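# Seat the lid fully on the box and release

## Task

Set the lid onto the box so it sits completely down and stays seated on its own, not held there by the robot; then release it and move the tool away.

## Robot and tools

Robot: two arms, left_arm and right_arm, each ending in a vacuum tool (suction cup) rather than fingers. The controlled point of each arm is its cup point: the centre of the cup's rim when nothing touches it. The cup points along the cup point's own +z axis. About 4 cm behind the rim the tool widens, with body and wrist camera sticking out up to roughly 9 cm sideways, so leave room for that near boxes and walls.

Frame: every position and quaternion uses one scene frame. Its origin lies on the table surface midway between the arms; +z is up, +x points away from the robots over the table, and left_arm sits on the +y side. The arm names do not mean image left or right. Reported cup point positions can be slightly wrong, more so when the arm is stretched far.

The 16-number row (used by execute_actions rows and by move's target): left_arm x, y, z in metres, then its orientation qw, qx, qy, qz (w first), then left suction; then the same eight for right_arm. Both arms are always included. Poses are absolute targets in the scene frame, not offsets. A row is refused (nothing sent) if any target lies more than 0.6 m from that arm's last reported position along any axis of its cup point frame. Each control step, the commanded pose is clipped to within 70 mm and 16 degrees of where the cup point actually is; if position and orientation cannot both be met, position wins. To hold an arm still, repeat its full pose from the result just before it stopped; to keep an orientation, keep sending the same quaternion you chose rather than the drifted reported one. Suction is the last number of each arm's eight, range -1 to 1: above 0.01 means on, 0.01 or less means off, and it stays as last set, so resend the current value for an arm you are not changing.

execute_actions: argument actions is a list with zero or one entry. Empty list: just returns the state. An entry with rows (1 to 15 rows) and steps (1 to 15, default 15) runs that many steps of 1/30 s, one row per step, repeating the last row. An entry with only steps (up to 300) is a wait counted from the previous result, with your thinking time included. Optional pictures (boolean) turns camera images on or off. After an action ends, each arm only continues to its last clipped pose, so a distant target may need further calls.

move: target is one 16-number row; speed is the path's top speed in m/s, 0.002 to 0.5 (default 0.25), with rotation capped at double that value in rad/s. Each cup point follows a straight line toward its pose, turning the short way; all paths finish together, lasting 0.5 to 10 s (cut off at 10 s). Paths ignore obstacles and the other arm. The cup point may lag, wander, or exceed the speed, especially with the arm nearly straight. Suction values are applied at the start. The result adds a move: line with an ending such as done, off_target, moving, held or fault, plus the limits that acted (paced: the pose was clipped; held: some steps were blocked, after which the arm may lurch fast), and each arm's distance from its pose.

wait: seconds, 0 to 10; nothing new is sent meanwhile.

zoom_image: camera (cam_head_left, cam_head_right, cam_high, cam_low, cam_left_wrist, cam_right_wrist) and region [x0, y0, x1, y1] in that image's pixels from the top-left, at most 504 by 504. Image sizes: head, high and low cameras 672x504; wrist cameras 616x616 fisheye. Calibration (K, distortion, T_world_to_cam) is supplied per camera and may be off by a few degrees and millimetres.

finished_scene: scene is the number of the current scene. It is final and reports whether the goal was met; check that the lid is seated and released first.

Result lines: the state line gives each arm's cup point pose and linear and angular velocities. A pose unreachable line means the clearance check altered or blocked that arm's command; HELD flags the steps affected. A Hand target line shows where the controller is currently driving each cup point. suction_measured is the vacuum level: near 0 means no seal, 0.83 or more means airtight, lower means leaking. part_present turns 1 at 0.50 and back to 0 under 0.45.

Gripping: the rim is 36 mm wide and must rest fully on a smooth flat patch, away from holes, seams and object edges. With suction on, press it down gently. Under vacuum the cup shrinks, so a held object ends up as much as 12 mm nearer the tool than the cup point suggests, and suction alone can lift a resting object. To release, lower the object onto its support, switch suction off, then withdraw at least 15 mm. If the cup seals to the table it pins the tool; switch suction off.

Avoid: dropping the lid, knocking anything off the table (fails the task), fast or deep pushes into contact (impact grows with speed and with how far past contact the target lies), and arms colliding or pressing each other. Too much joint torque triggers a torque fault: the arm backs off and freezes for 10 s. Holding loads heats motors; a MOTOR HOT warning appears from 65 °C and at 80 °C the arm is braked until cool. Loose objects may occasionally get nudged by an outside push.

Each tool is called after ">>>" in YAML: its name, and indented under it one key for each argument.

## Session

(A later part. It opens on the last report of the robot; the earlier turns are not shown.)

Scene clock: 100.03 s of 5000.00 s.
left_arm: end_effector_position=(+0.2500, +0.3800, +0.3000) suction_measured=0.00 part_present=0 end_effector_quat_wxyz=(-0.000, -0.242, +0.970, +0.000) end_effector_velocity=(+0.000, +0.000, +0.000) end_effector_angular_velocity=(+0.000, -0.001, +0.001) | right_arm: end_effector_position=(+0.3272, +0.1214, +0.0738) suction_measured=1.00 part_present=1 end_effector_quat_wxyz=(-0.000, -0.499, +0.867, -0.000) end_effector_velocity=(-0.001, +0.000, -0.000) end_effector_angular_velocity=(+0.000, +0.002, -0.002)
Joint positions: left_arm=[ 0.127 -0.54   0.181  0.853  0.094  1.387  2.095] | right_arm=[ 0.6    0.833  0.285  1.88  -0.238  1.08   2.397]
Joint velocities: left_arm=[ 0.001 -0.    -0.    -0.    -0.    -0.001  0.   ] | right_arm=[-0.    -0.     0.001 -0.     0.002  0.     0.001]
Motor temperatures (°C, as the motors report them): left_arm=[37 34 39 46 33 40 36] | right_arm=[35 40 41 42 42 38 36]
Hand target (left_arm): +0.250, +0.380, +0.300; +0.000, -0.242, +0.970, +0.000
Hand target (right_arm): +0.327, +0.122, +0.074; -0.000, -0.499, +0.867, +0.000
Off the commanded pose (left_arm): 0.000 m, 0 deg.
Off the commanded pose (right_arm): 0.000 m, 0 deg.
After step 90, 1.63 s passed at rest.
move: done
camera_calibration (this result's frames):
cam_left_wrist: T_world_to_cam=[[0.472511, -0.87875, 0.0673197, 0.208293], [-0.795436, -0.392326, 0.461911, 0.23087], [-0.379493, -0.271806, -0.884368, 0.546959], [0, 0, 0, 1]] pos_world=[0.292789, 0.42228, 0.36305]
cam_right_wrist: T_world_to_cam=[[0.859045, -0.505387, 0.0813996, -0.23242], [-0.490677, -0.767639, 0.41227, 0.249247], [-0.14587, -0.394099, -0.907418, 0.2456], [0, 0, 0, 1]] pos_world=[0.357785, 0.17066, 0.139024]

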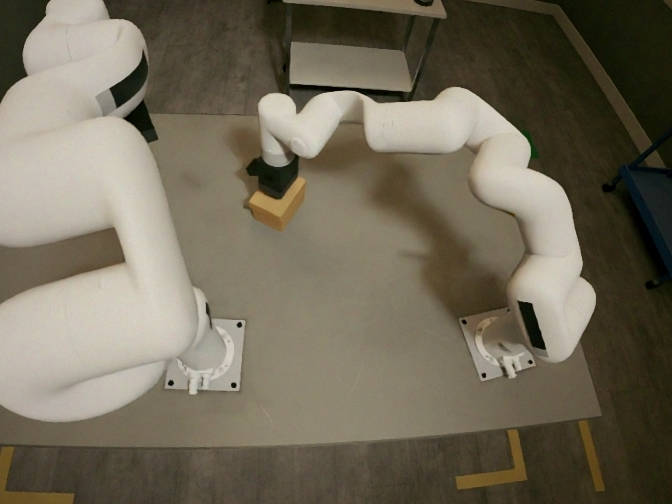

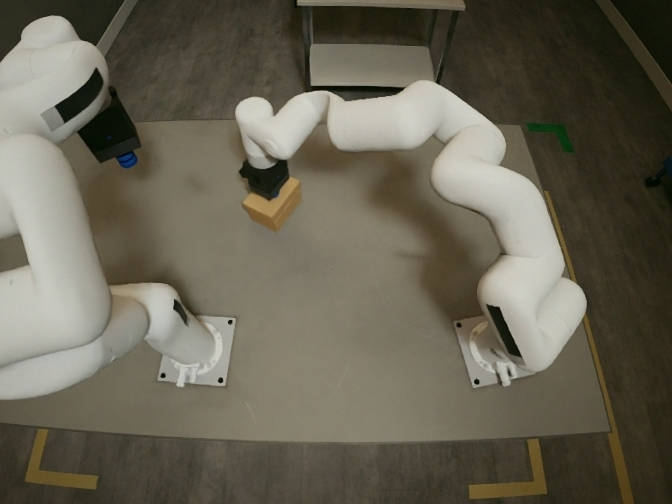

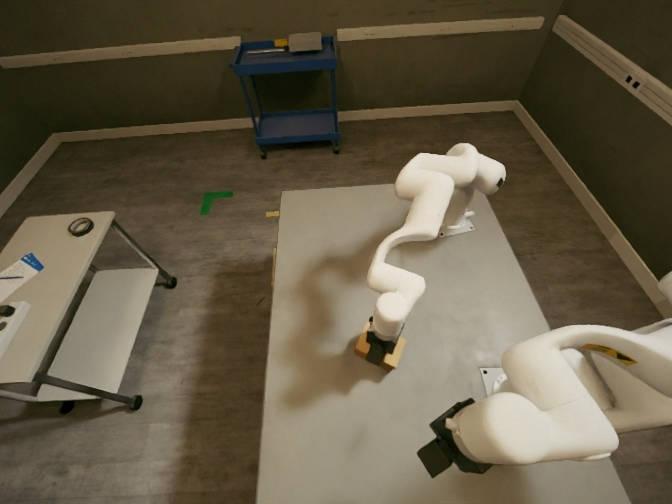

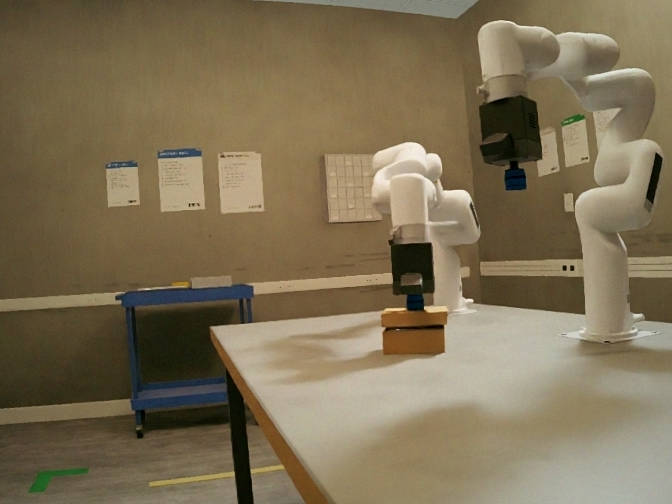

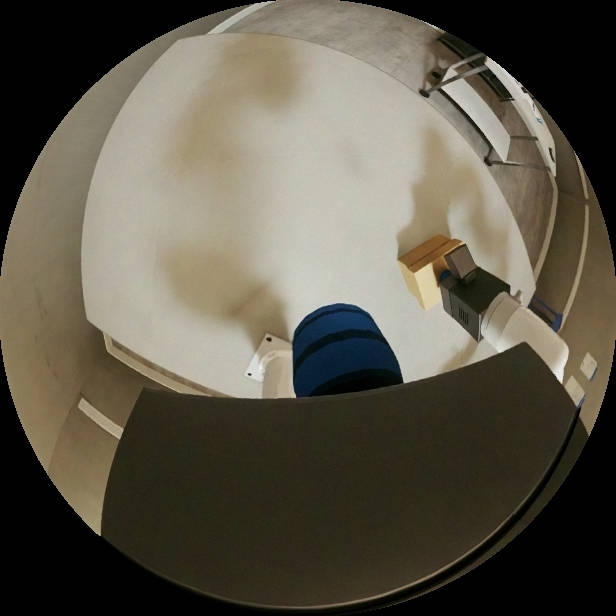

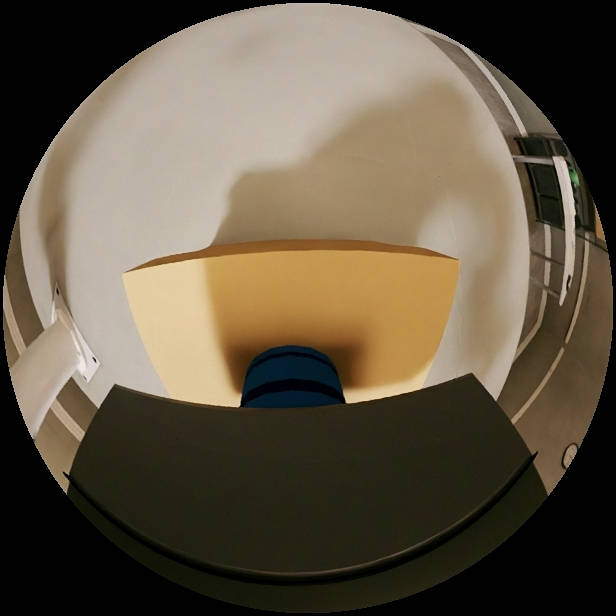

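>>> move:
  target: [0.25,0.38,0.3,0,-0.242,0.970,0,0, 0.3289,0.1193,0.068,0,-0.4985,0.8669,0,1]
  speed: 0.015

>>> zoom_image:
  camera: "cam_low"
  region: [370, 290, 460, 360]

>>> move:
  target: [0.25,0.38,0.3,0,-0.242,0.970,0,0, 0.3289,0.1193,0.058,0,-0.4985,0.8669,0,1]
  speed: 0.01

>>> zoom_image:
  camera: "cam_low"
  region: [370, 290, 460, 360]

Scene clock: 106.83 s of 5000.00 s.
left_arm: end_effector_position=(+0.2500, +0.3800, +0.3000) suction_measured=0.00 part_present=0 end_effector_quat_wxyz=(-0.000, -0.242, +0.970, -0.000) end_effector_velocity=(+0.000, -0.001, +0.000) end_effector_angular_velocity=(-0.002, -0.000, -0.002) | right_arm: end_effector_position=(+0.3289, +0.1193, +0.0681) suction_measured=1.00 part_present=1 end_effector_quat_wxyz=(-0.000, -0.498, +0.867, -0.000) end_effector_velocity=(-0.000, +0.001, +0.001) end_effector_angular_velocity=(+0.004, -0.001, +0.001)
Joint positions: left_arm=[ 0.127 -0.54   0.181  0.853  0.094  1.387  2.095] | right_arm=[ 0.596  0.837  0.283  1.87  -0.239  1.066  2.394]
Joint velocities: left_arm=[-0.002  0.    -0.     0.    -0.002  0.    -0.   ] | right_arm=[ 0.    -0.001  0.001 -0.001  0.001 -0.003 -0.001]
Motor temperatures (°C, as the motors report them): left_arm=[37 34 39 46 33 40 36] | right_arm=[35 40 41 43 42 38 36]
Hand target (left_arm): +0.250, +0.380, +0.300; +0.000, -0.242, +0.970, +0.000
Hand target (right_arm): +0.329, +0.119, +0.068; +0.000, -0.498, +0.867, -0.000
Off the commanded pose (left_arm): 0.000 m, 0 deg.
Off the commanded pose (right_arm): 0.000 m, 0 deg.
After step 90, 3.07 s passed at rest.
move: done
camera_calibration (this result's frames):
cam_left_wrist: T_world_to_cam=[[0.472511, -0.87875, 0.0673198, 0.208292], [-0.795436, -0.392326, 0.461911, 0.23087], [-0.379493, -0.271806, -0.884368, 0.546959], [0, 0, 0, 1]] pos_world=[0.292789, 0.42228, 0.36305]
cam_right_wrist: T_world_to_cam=[[0.858935, -0.505563, 0.0814711, -0.234467], [-0.490891, -0.767601, 0.412086, 0.250899], [-0.145798, -0.393948, -0.907495, 0.23976], [0, 0, 0, 1]] pos_world=[0.359513, 0.168505, 0.133292]

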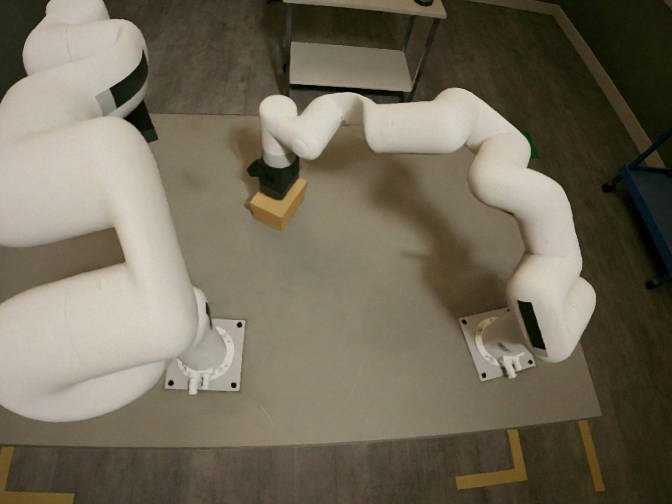

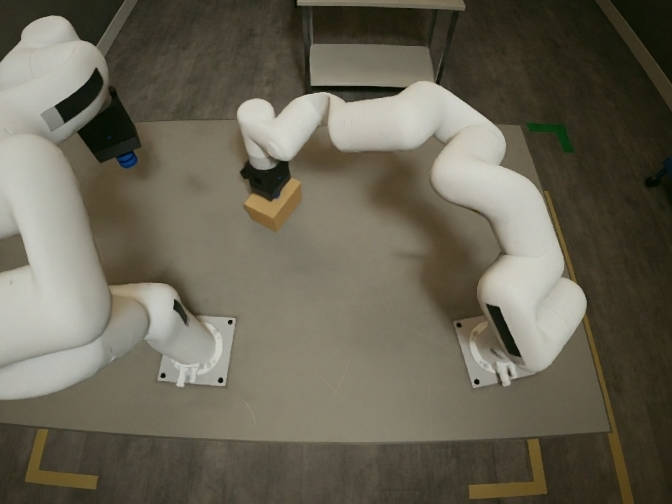

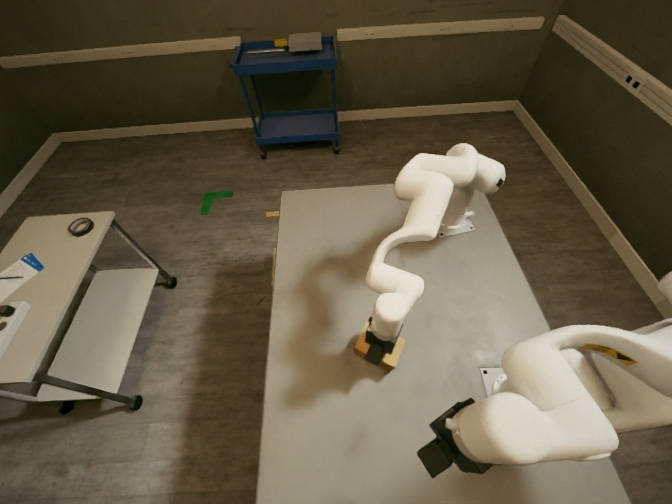

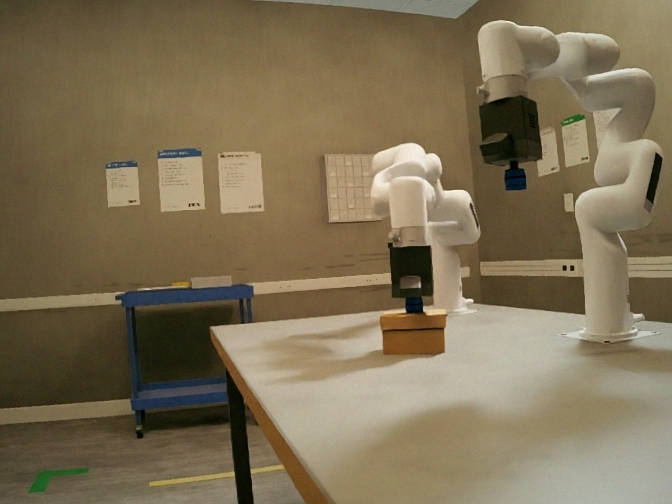

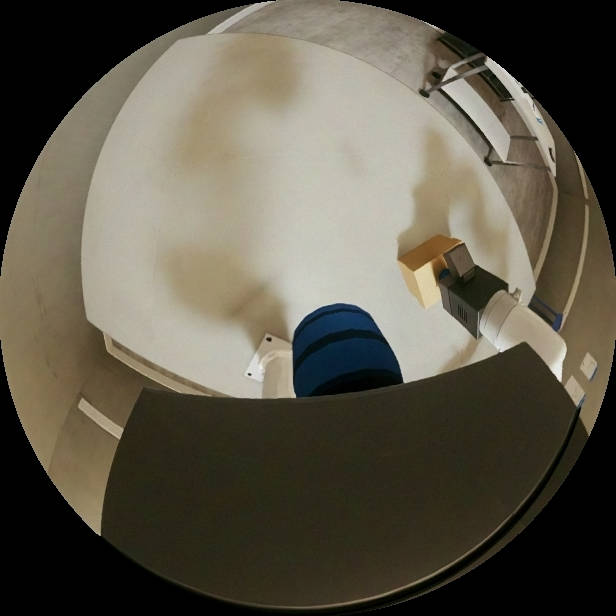

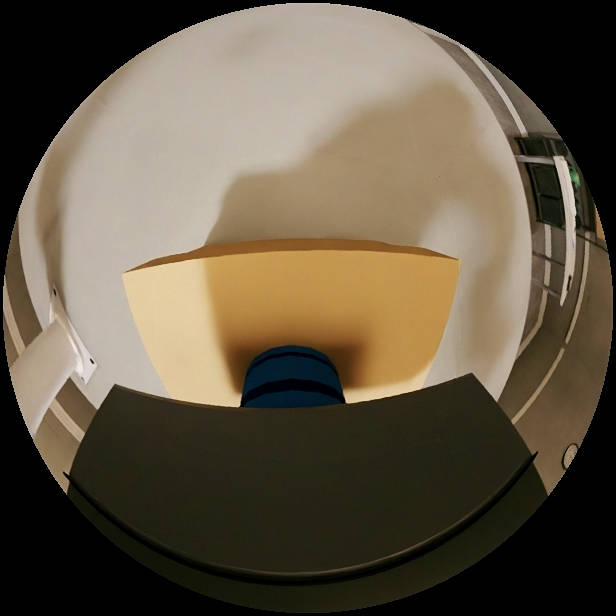

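Region (370, 290, 460, 360) of cam_low's 672x504 image, scaled by 5.600, with more detail than that image has.

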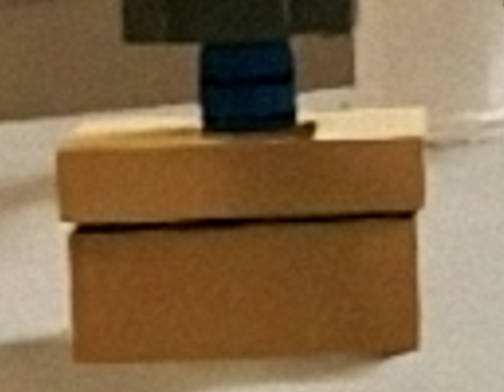

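Scene clock: 108.07 s of 5000.00 s.
left_arm: end_effector_position=(+0.2500, +0.3800, +0.3000) suction_measured=0.00 part_present=0 end_effector_quat_wxyz=(+0.000, -0.242, +0.970, -0.000) end_effector_velocity=(+0.000, -0.001, +0.000) end_effector_angular_velocity=(-0.002, -0.000, +0.000) | right_arm: end_effector_position=(+0.3289, +0.1192, +0.0578) suction_measured=1.00 part_present=1 end_effector_quat_wxyz=(-0.000, -0.498, +0.867, -0.000) end_effector_velocity=(+0.001, +0.001, +0.002) end_effector_angular_velocity=(+0.005, -0.004, +0.001)
Joint positions: left_arm=[ 0.127 -0.54   0.181  0.853  0.094  1.387  2.095] | right_arm=[ 0.597  0.85   0.28   1.863 -0.242  1.046  2.396]
Joint velocities: left_arm=[ 0.001 -0.    -0.001 -0.    -0.002  0.    -0.   ] | right_arm=[ 0.    -0.001 -0.     0.002 -0.    -0.004 -0.001]
Motor temperatures (°C, as the motors report them): left_arm=[37 34 39 46 33 40 36] | right_arm=[35 40 41 43 42 38 36]
Hand target (left_arm): +0.250, +0.380, +0.300; -0.000, -0.242, +0.970, -0.000
Hand target (right_arm): +0.329, +0.119, +0.058; +0.000, -0.498, +0.867, -0.000
Off the commanded pose (left_arm): 0.000 m, 0 deg.
Off the commanded pose (right_arm): 0.000 m, 0 deg.
move: done
camera_calibration (this result's frames):
cam_left_wrist: T_world_to_cam=[[0.472511, -0.87875, 0.0673199, 0.208292], [-0.795436, -0.392326, 0.461911, 0.23087], [-0.379493, -0.271806, -0.884368, 0.546959], [0, 0, 0, 1]] pos_world=[0.292789, 0.42228, 0.36305]
cam_right_wrist: T_world_to_cam=[[0.858931, -0.505574, 0.0814432, -0.233684], [-0.490825, -0.767425, 0.412493, 0.254906], [-0.146044, -0.394277, -0.907313, 0.230538], [0, 0, 0, 1]] pos_world=[0.359501, 0.168372, 0.123055]

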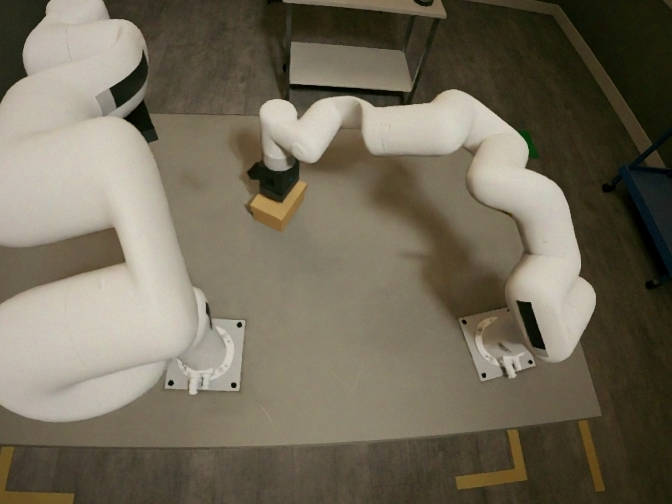

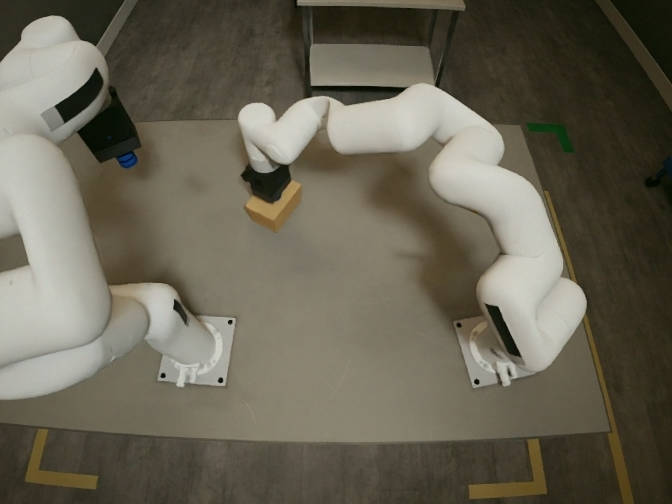

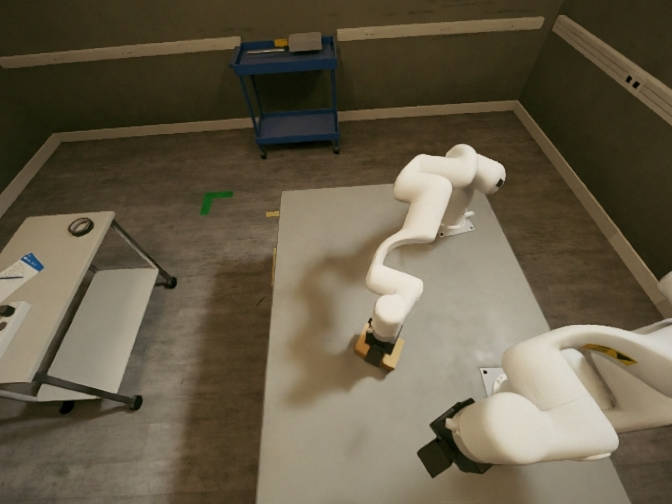

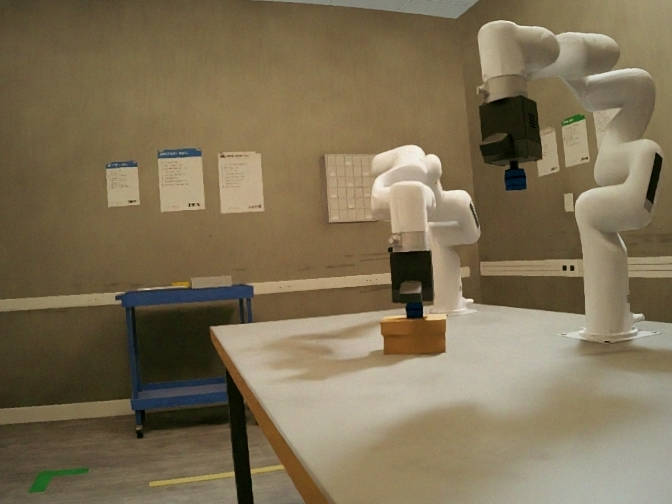

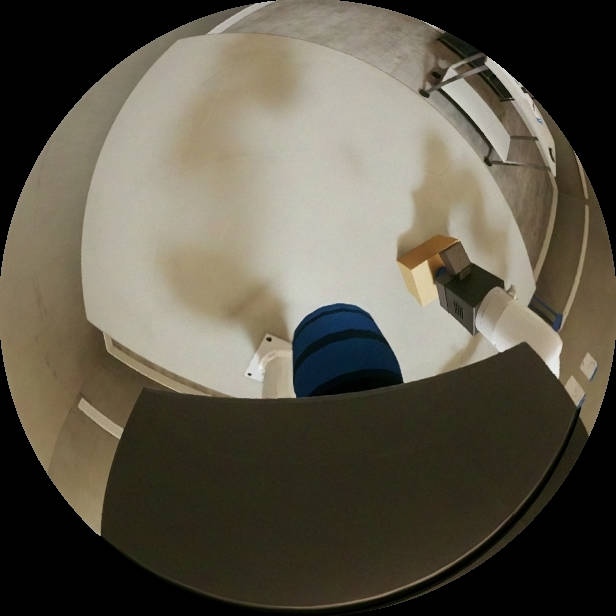

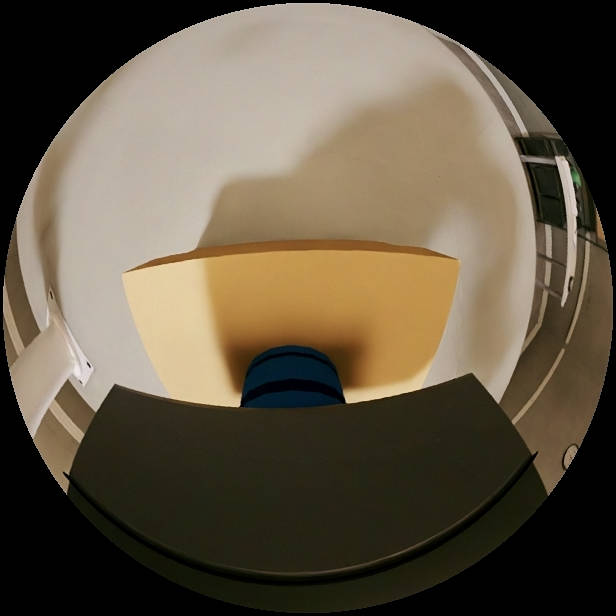

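Region (370, 290, 460, 360) of cam_low's 672x504 image, scaled by 5.600, with more detail than that image has.

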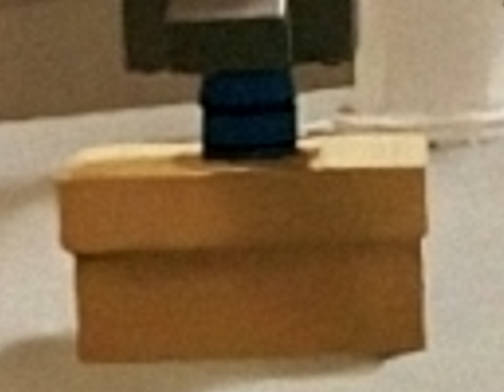

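Engaged. Press down.

>>> move:
  target: [0.25,0.38,0.3,0,-0.242,0.970,0,0, 0.3289,0.1193,0.040,0,-0.4985,0.8669,0,1]
  speed: 0.015

>>> move:
  target: [0.25,0.38,0.3,0,-0.242,0.970,0,0, 0.3289,0.1193,0.042,0,-0.4985,0.8669,0,0]
  speed: 0.01

>>> move:
  target: [0.25,0.38,0.3,0,-0.242,0.970,0,0, 0.3289,0.05,0.16,0,-0.4985,0.8669,0,0]
  speed: 0.15

>>> zoom_image:
  camera: "cam_low"
  region: [370, 290, 460, 360]

Scene clock: 113.43 s of 5000.00 s.
left_arm: end_effector_position=(+0.2500, +0.3800, +0.3000) suction_measured=0.00 part_present=0 end_effector_quat_wxyz=(-0.000, -0.242, +0.970, -0.000) end_effector_velocity=(-0.000, -0.000, -0.000) end_effector_angular_velocity=(+0.000, +0.001, -0.000) | right_arm: end_effector_position=(+0.3290, +0.1193, +0.0403) suction_measured=1.00 part_present=1 end_effector_quat_wxyz=(+0.000, -0.498, +0.867, +0.000) end_effector_velocity=(-0.001, +0.002, -0.001) end_effector_angular_velocity=(+0.003, +0.000, -0.001)
Joint positions: left_arm=[ 0.127 -0.54   0.181  0.853  0.094  1.387  2.095] | right_arm=[ 0.599  0.875  0.275  1.855 -0.249  1.012  2.4  ]
Joint velocities: left_arm=[-0.  0. -0. -0.  0.  0.  0.] | right_arm=[ 0.     0.003  0.002  0.    -0.001 -0.005  0.003]
Motor temperatures (°C, as the motors report them): left_arm=[37 34 39 46 33 40 36] | right_arm=[35 41 41 43 42 38 36]
Hand target (left_arm): +0.250, +0.380, +0.300; -0.000, -0.242, +0.970, -0.000
Hand target (right_arm): +0.329, +0.119, +0.040; +0.000, -0.498, +0.867, -0.000
Off the commanded pose (left_arm): 0.000 m, 0 deg.
Off the commanded pose (right_arm): 0.000 m, 0 deg.
After step 90, 0.93 s passed at rest.
move: done
camera_calibration (this result's frames):
cam_left_wrist: T_world_to_cam=[[0.472511, -0.87875, 0.0673198, 0.208292], [-0.795436, -0.392326, 0.461911, 0.23087], [-0.379493, -0.271806, -0.884368, 0.546959], [0, 0, 0, 1]] pos_world=[0.292789, 0.422281, 0.36305]
cam_right_wrist: T_world_to_cam=[[0.858864, -0.505677, 0.0815136, -0.232231], [-0.49105, -0.767635, 0.411832, 0.262464], [-0.145681, -0.393735, -0.907607, 0.214503], [0, 0, 0, 1]] pos_world=[0.359587, 0.1685, 0.105524]

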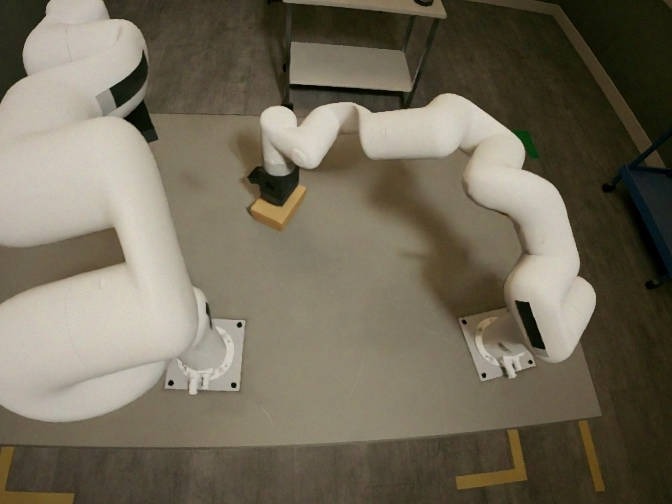

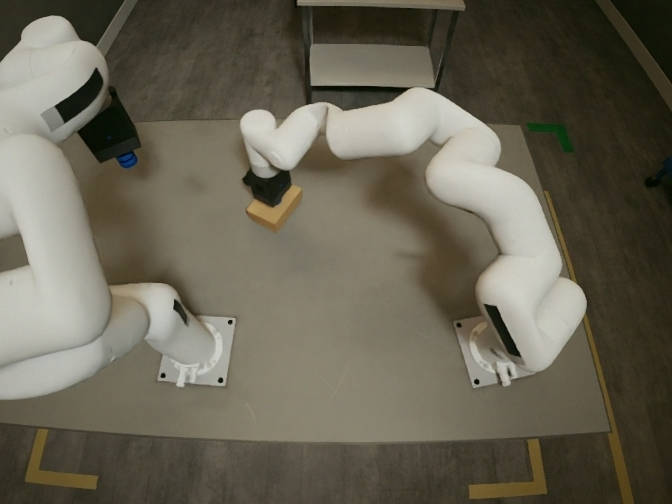

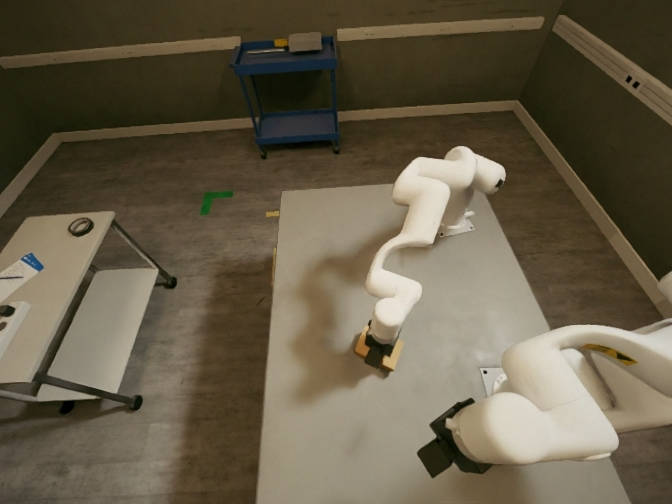

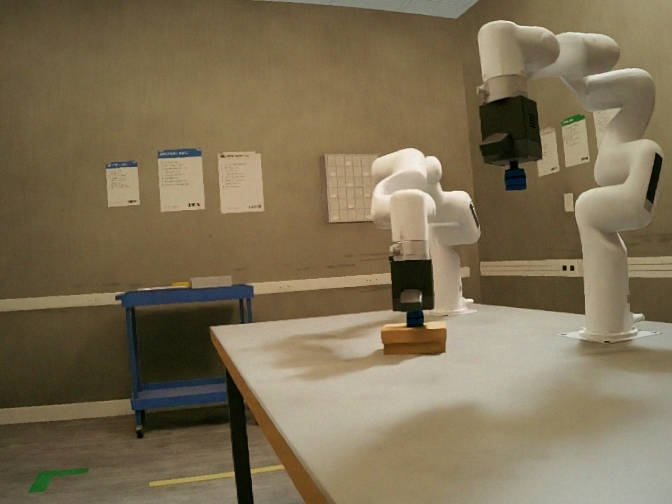

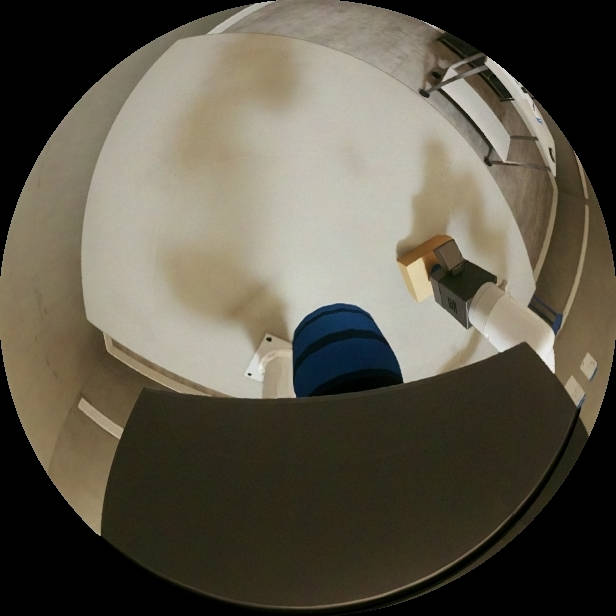

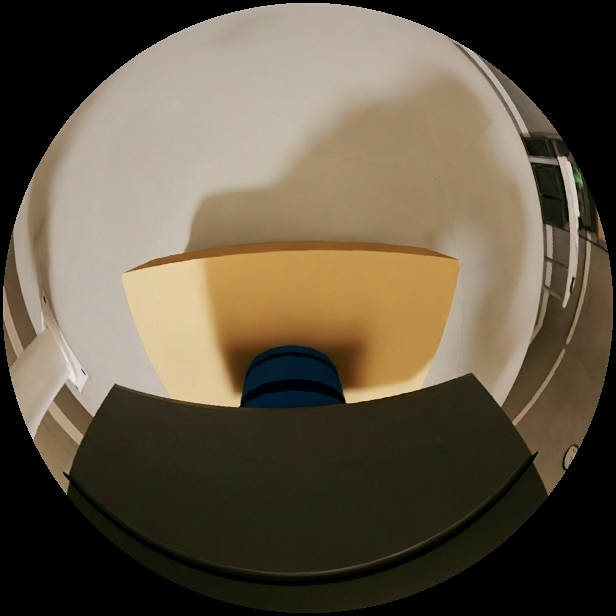

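Scene clock: 114.13 s of 5000.00 s.
left_arm: end_effector_position=(+0.2500, +0.3800, +0.3000) suction_measured=0.00 part_present=0 end_effector_quat_wxyz=(+0.000, -0.242, +0.970, -0.000) end_effector_velocity=(+0.000, +0.000, +0.000) end_effector_angular_velocity=(-0.001, -0.001, +0.001) | right_arm: end_effector_position=(+0.3292, +0.1197, +0.0426) suction_measured=0.00 part_present=0 end_effector_quat_wxyz=(+0.001, -0.498, +0.867, +0.000) end_effector_velocity=(-0.001, -0.001, -0.001) end_effector_angular_velocity=(-0.005, +0.003, -0.000)
Joint positions: left_arm=[ 0.127 -0.54   0.181  0.853  0.094  1.387  2.095] | right_arm=[ 0.598  0.872  0.276  1.856 -0.248  1.015  2.4  ]
Joint velocities: left_arm=[ 0.001 -0.     0.    -0.    -0.001 -0.    -0.   ] | right_arm=[ 0.     0.001  0.    -0.002 -0.     0.004  0.001]
Motor temperatures (°C, as the motors report them): left_arm=[37 34 39 46 33 40 36] | right_arm=[35 41 41 43 42 38 36]
Hand target (left_arm): +0.250, +0.380, +0.300; -0.000, -0.242, +0.970, -0.000
Hand target (right_arm): +0.329, +0.119, +0.042; -0.000, -0.499, +0.867, +0.000
Off the commanded pose (left_arm): 0.000 m, 0 deg.
Off the commanded pose (right_arm): 0.001 m, 0 deg.
move: done
camera_calibration (this result's frames):
cam_left_wrist: T_world_to_cam=[[0.472511, -0.87875, 0.0673199, 0.208292], [-0.795436, -0.392326, 0.46191, 0.23087], [-0.379492, -0.271806, -0.884368, 0.54696], [0, 0, 0, 1]] pos_world=[0.292789, 0.422281, 0.36305]
cam_right_wrist: T_world_to_cam=[[0.858874, -0.505657, 0.0815306, -0.232402], [-0.491249, -0.768212, 0.410518, 0.262119], [-0.144948, -0.392635, -0.9082, 0.216418], [0, 0, 0, 1]] pos_world=[0.359739, 0.16882, 0.107894]

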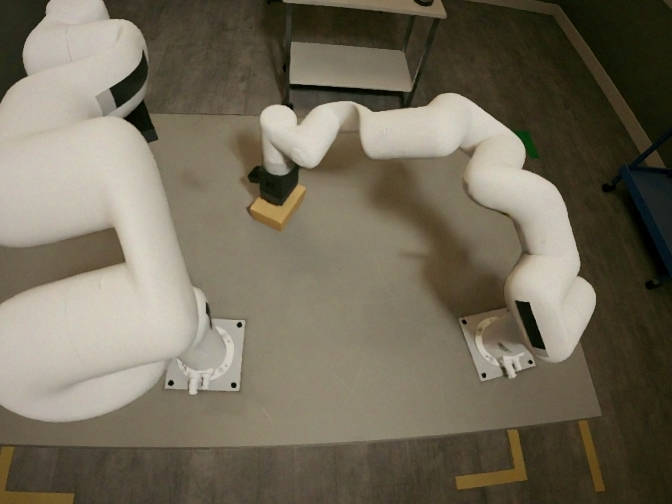

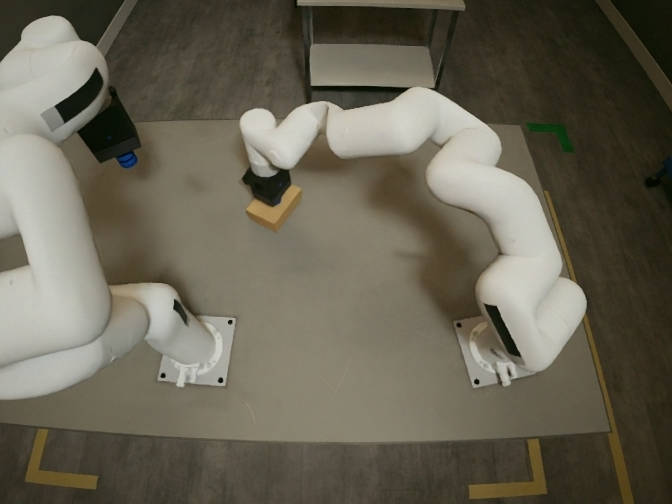

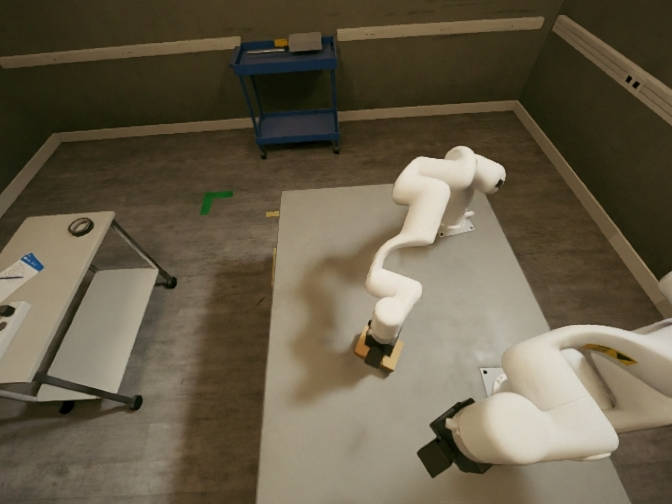

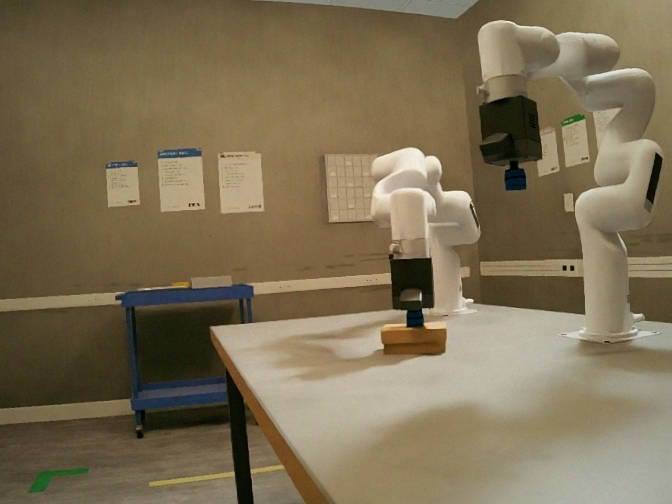

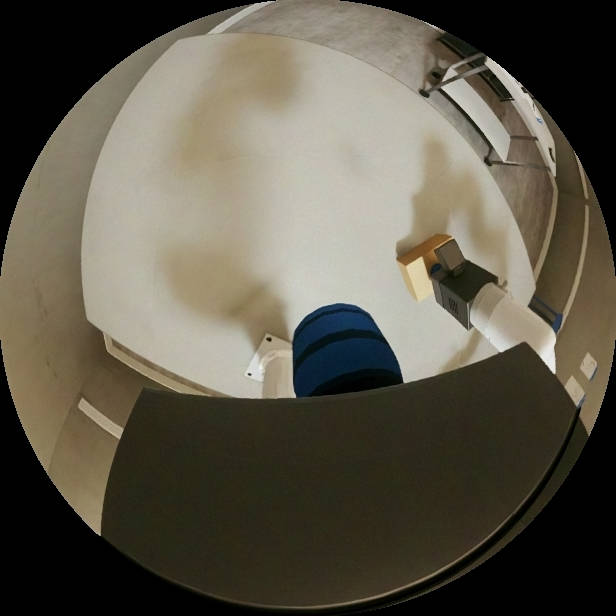

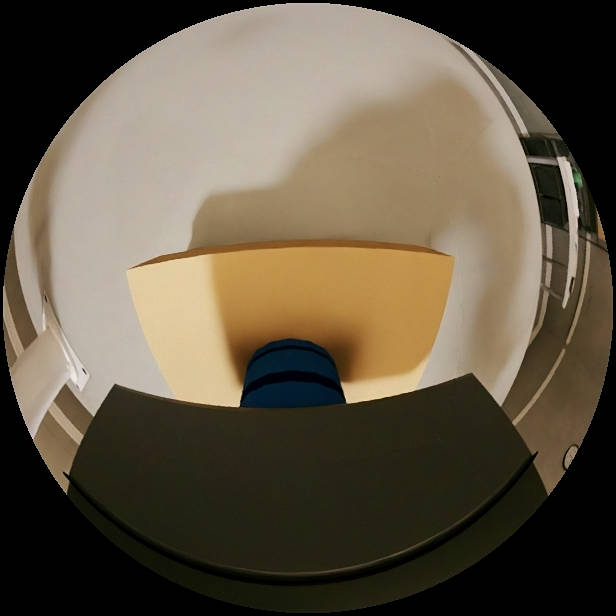

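Scene clock: 115.53 s of 5000.00 s.
left_arm: end_effector_position=(+0.2500, +0.3800, +0.3000) suction_measured=0.00 part_present=0 end_effector_quat_wxyz=(+0.000, -0.242, +0.970, +0.000) end_effector_velocity=(+0.000, -0.000, +0.000) end_effector_angular_velocity=(-0.001, -0.000, +0.001) | right_arm: end_effector_position=(+0.3287, +0.0503, +0.1595) suction_measured=0.00 part_present=0 end_effector_quat_wxyz=(-0.000, -0.499, +0.867, -0.000) end_effector_velocity=(+0.002, +0.000, +0.004) end_effector_angular_velocity=(+0.006, -0.005, -0.000)
Joint positions: left_arm=[ 0.127 -0.54   0.181  0.853  0.094  1.387  2.095] | right_arm=[ 0.478  0.525  0.309  1.626 -0.169  1.128  2.307]
Joint velocities: left_arm=[ 0.001  0.    -0.     0.    -0.002 -0.    -0.   ] | right_arm=[-0.003 -0.006  0.001  0.002  0.001  0.    -0.002]
Motor temperatures (°C, as the motors report them): left_arm=[37 34 39 46 33 40 36] | right_arm=[35 41 41 43 42 38 36]
Hand target (left_arm): +0.250, +0.380, +0.300; +0.000, -0.242, +0.970, +0.000
Hand target (right_arm): +0.329, +0.050, +0.160; +0.000, -0.499, +0.867, +0.000
Off the commanded pose (left_arm): 0.000 m, 0 deg.
Off the commanded pose (right_arm): 0.001 m, 0 deg.
move: done
camera_calibration (this result's frames):
cam_left_wrist: T_world_to_cam=[[0.472511, -0.87875, 0.0673199, 0.208292], [-0.795436, -0.392326, 0.46191, 0.230871], [-0.379492, -0.271806, -0.884368, 0.546959], [0, 0, 0, 1]] pos_world=[0.292789, 0.422281, 0.36305]
cam_right_wrist: T_world_to_cam=[[0.859608, -0.504445, 0.0813001, -0.276937], [-0.489725, -0.768008, 0.412715, 0.159697], [-0.145753, -0.394588, -0.907225, 0.295465], [0, 0, 0, 1]] pos_world=[0.35933, 0.0995356, 0.224659]

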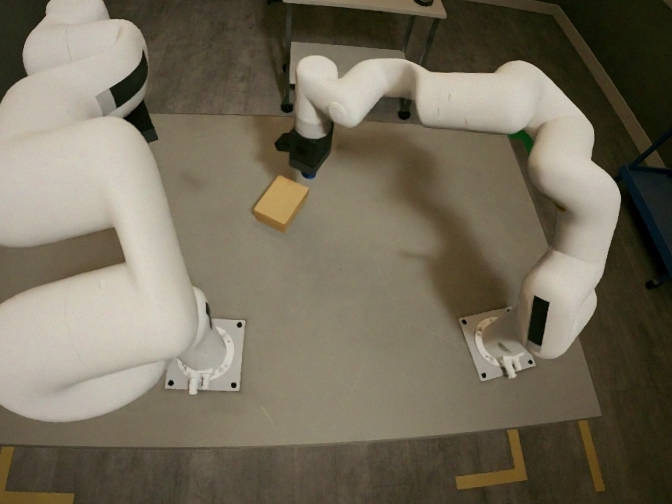

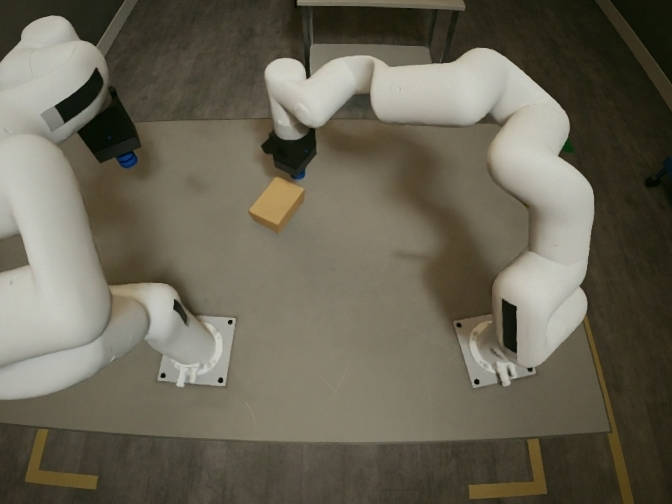

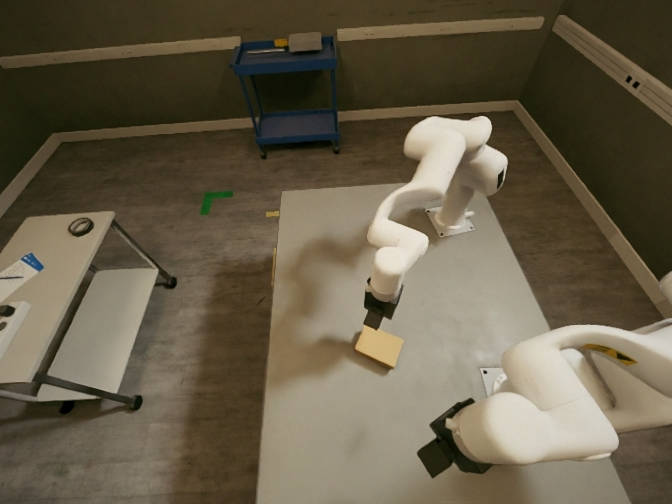

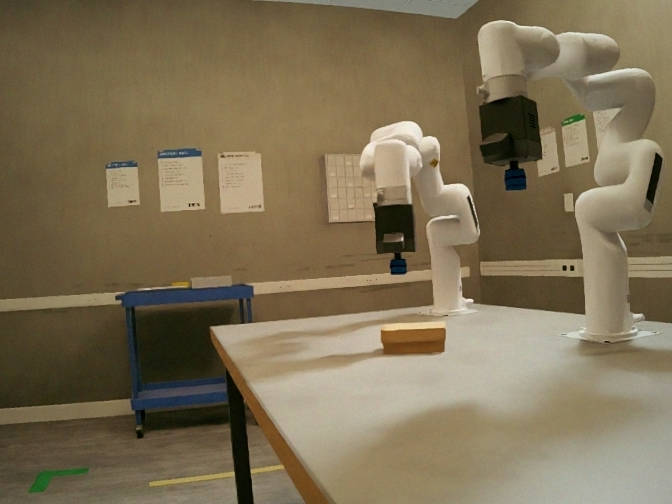

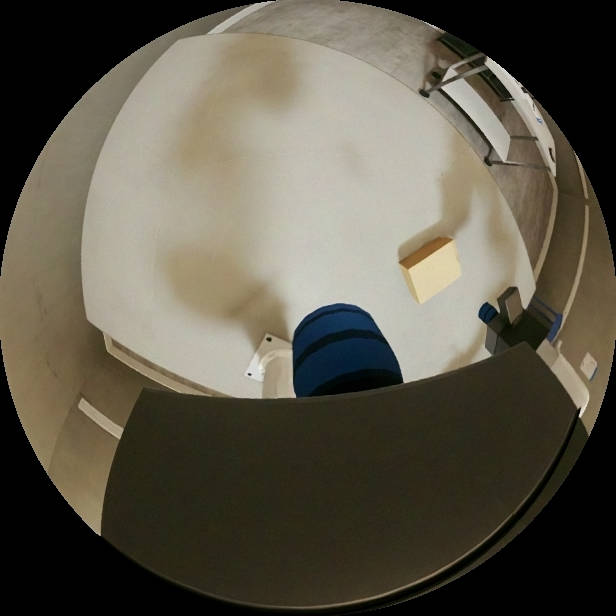

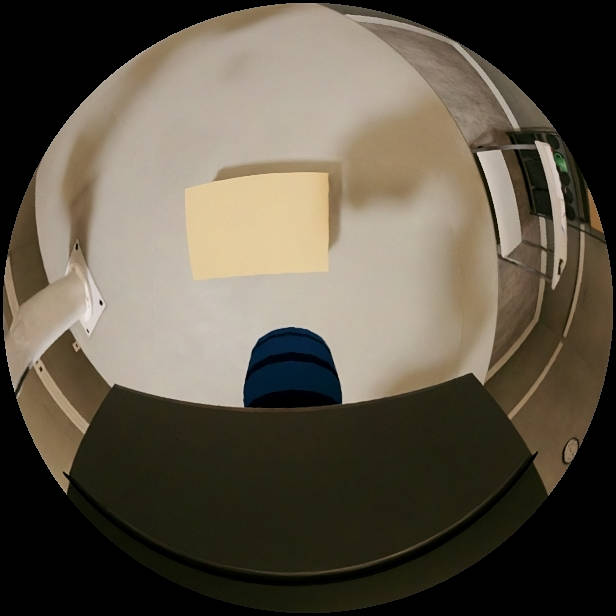

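Region (370, 290, 460, 360) of cam_low's 672x504 image, scaled by 5.600, with more detail than that image has.

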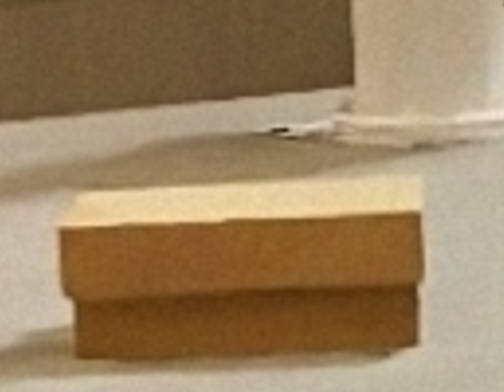

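>>> finished_scene:
  scene: 1

The scene is finished: the task was done.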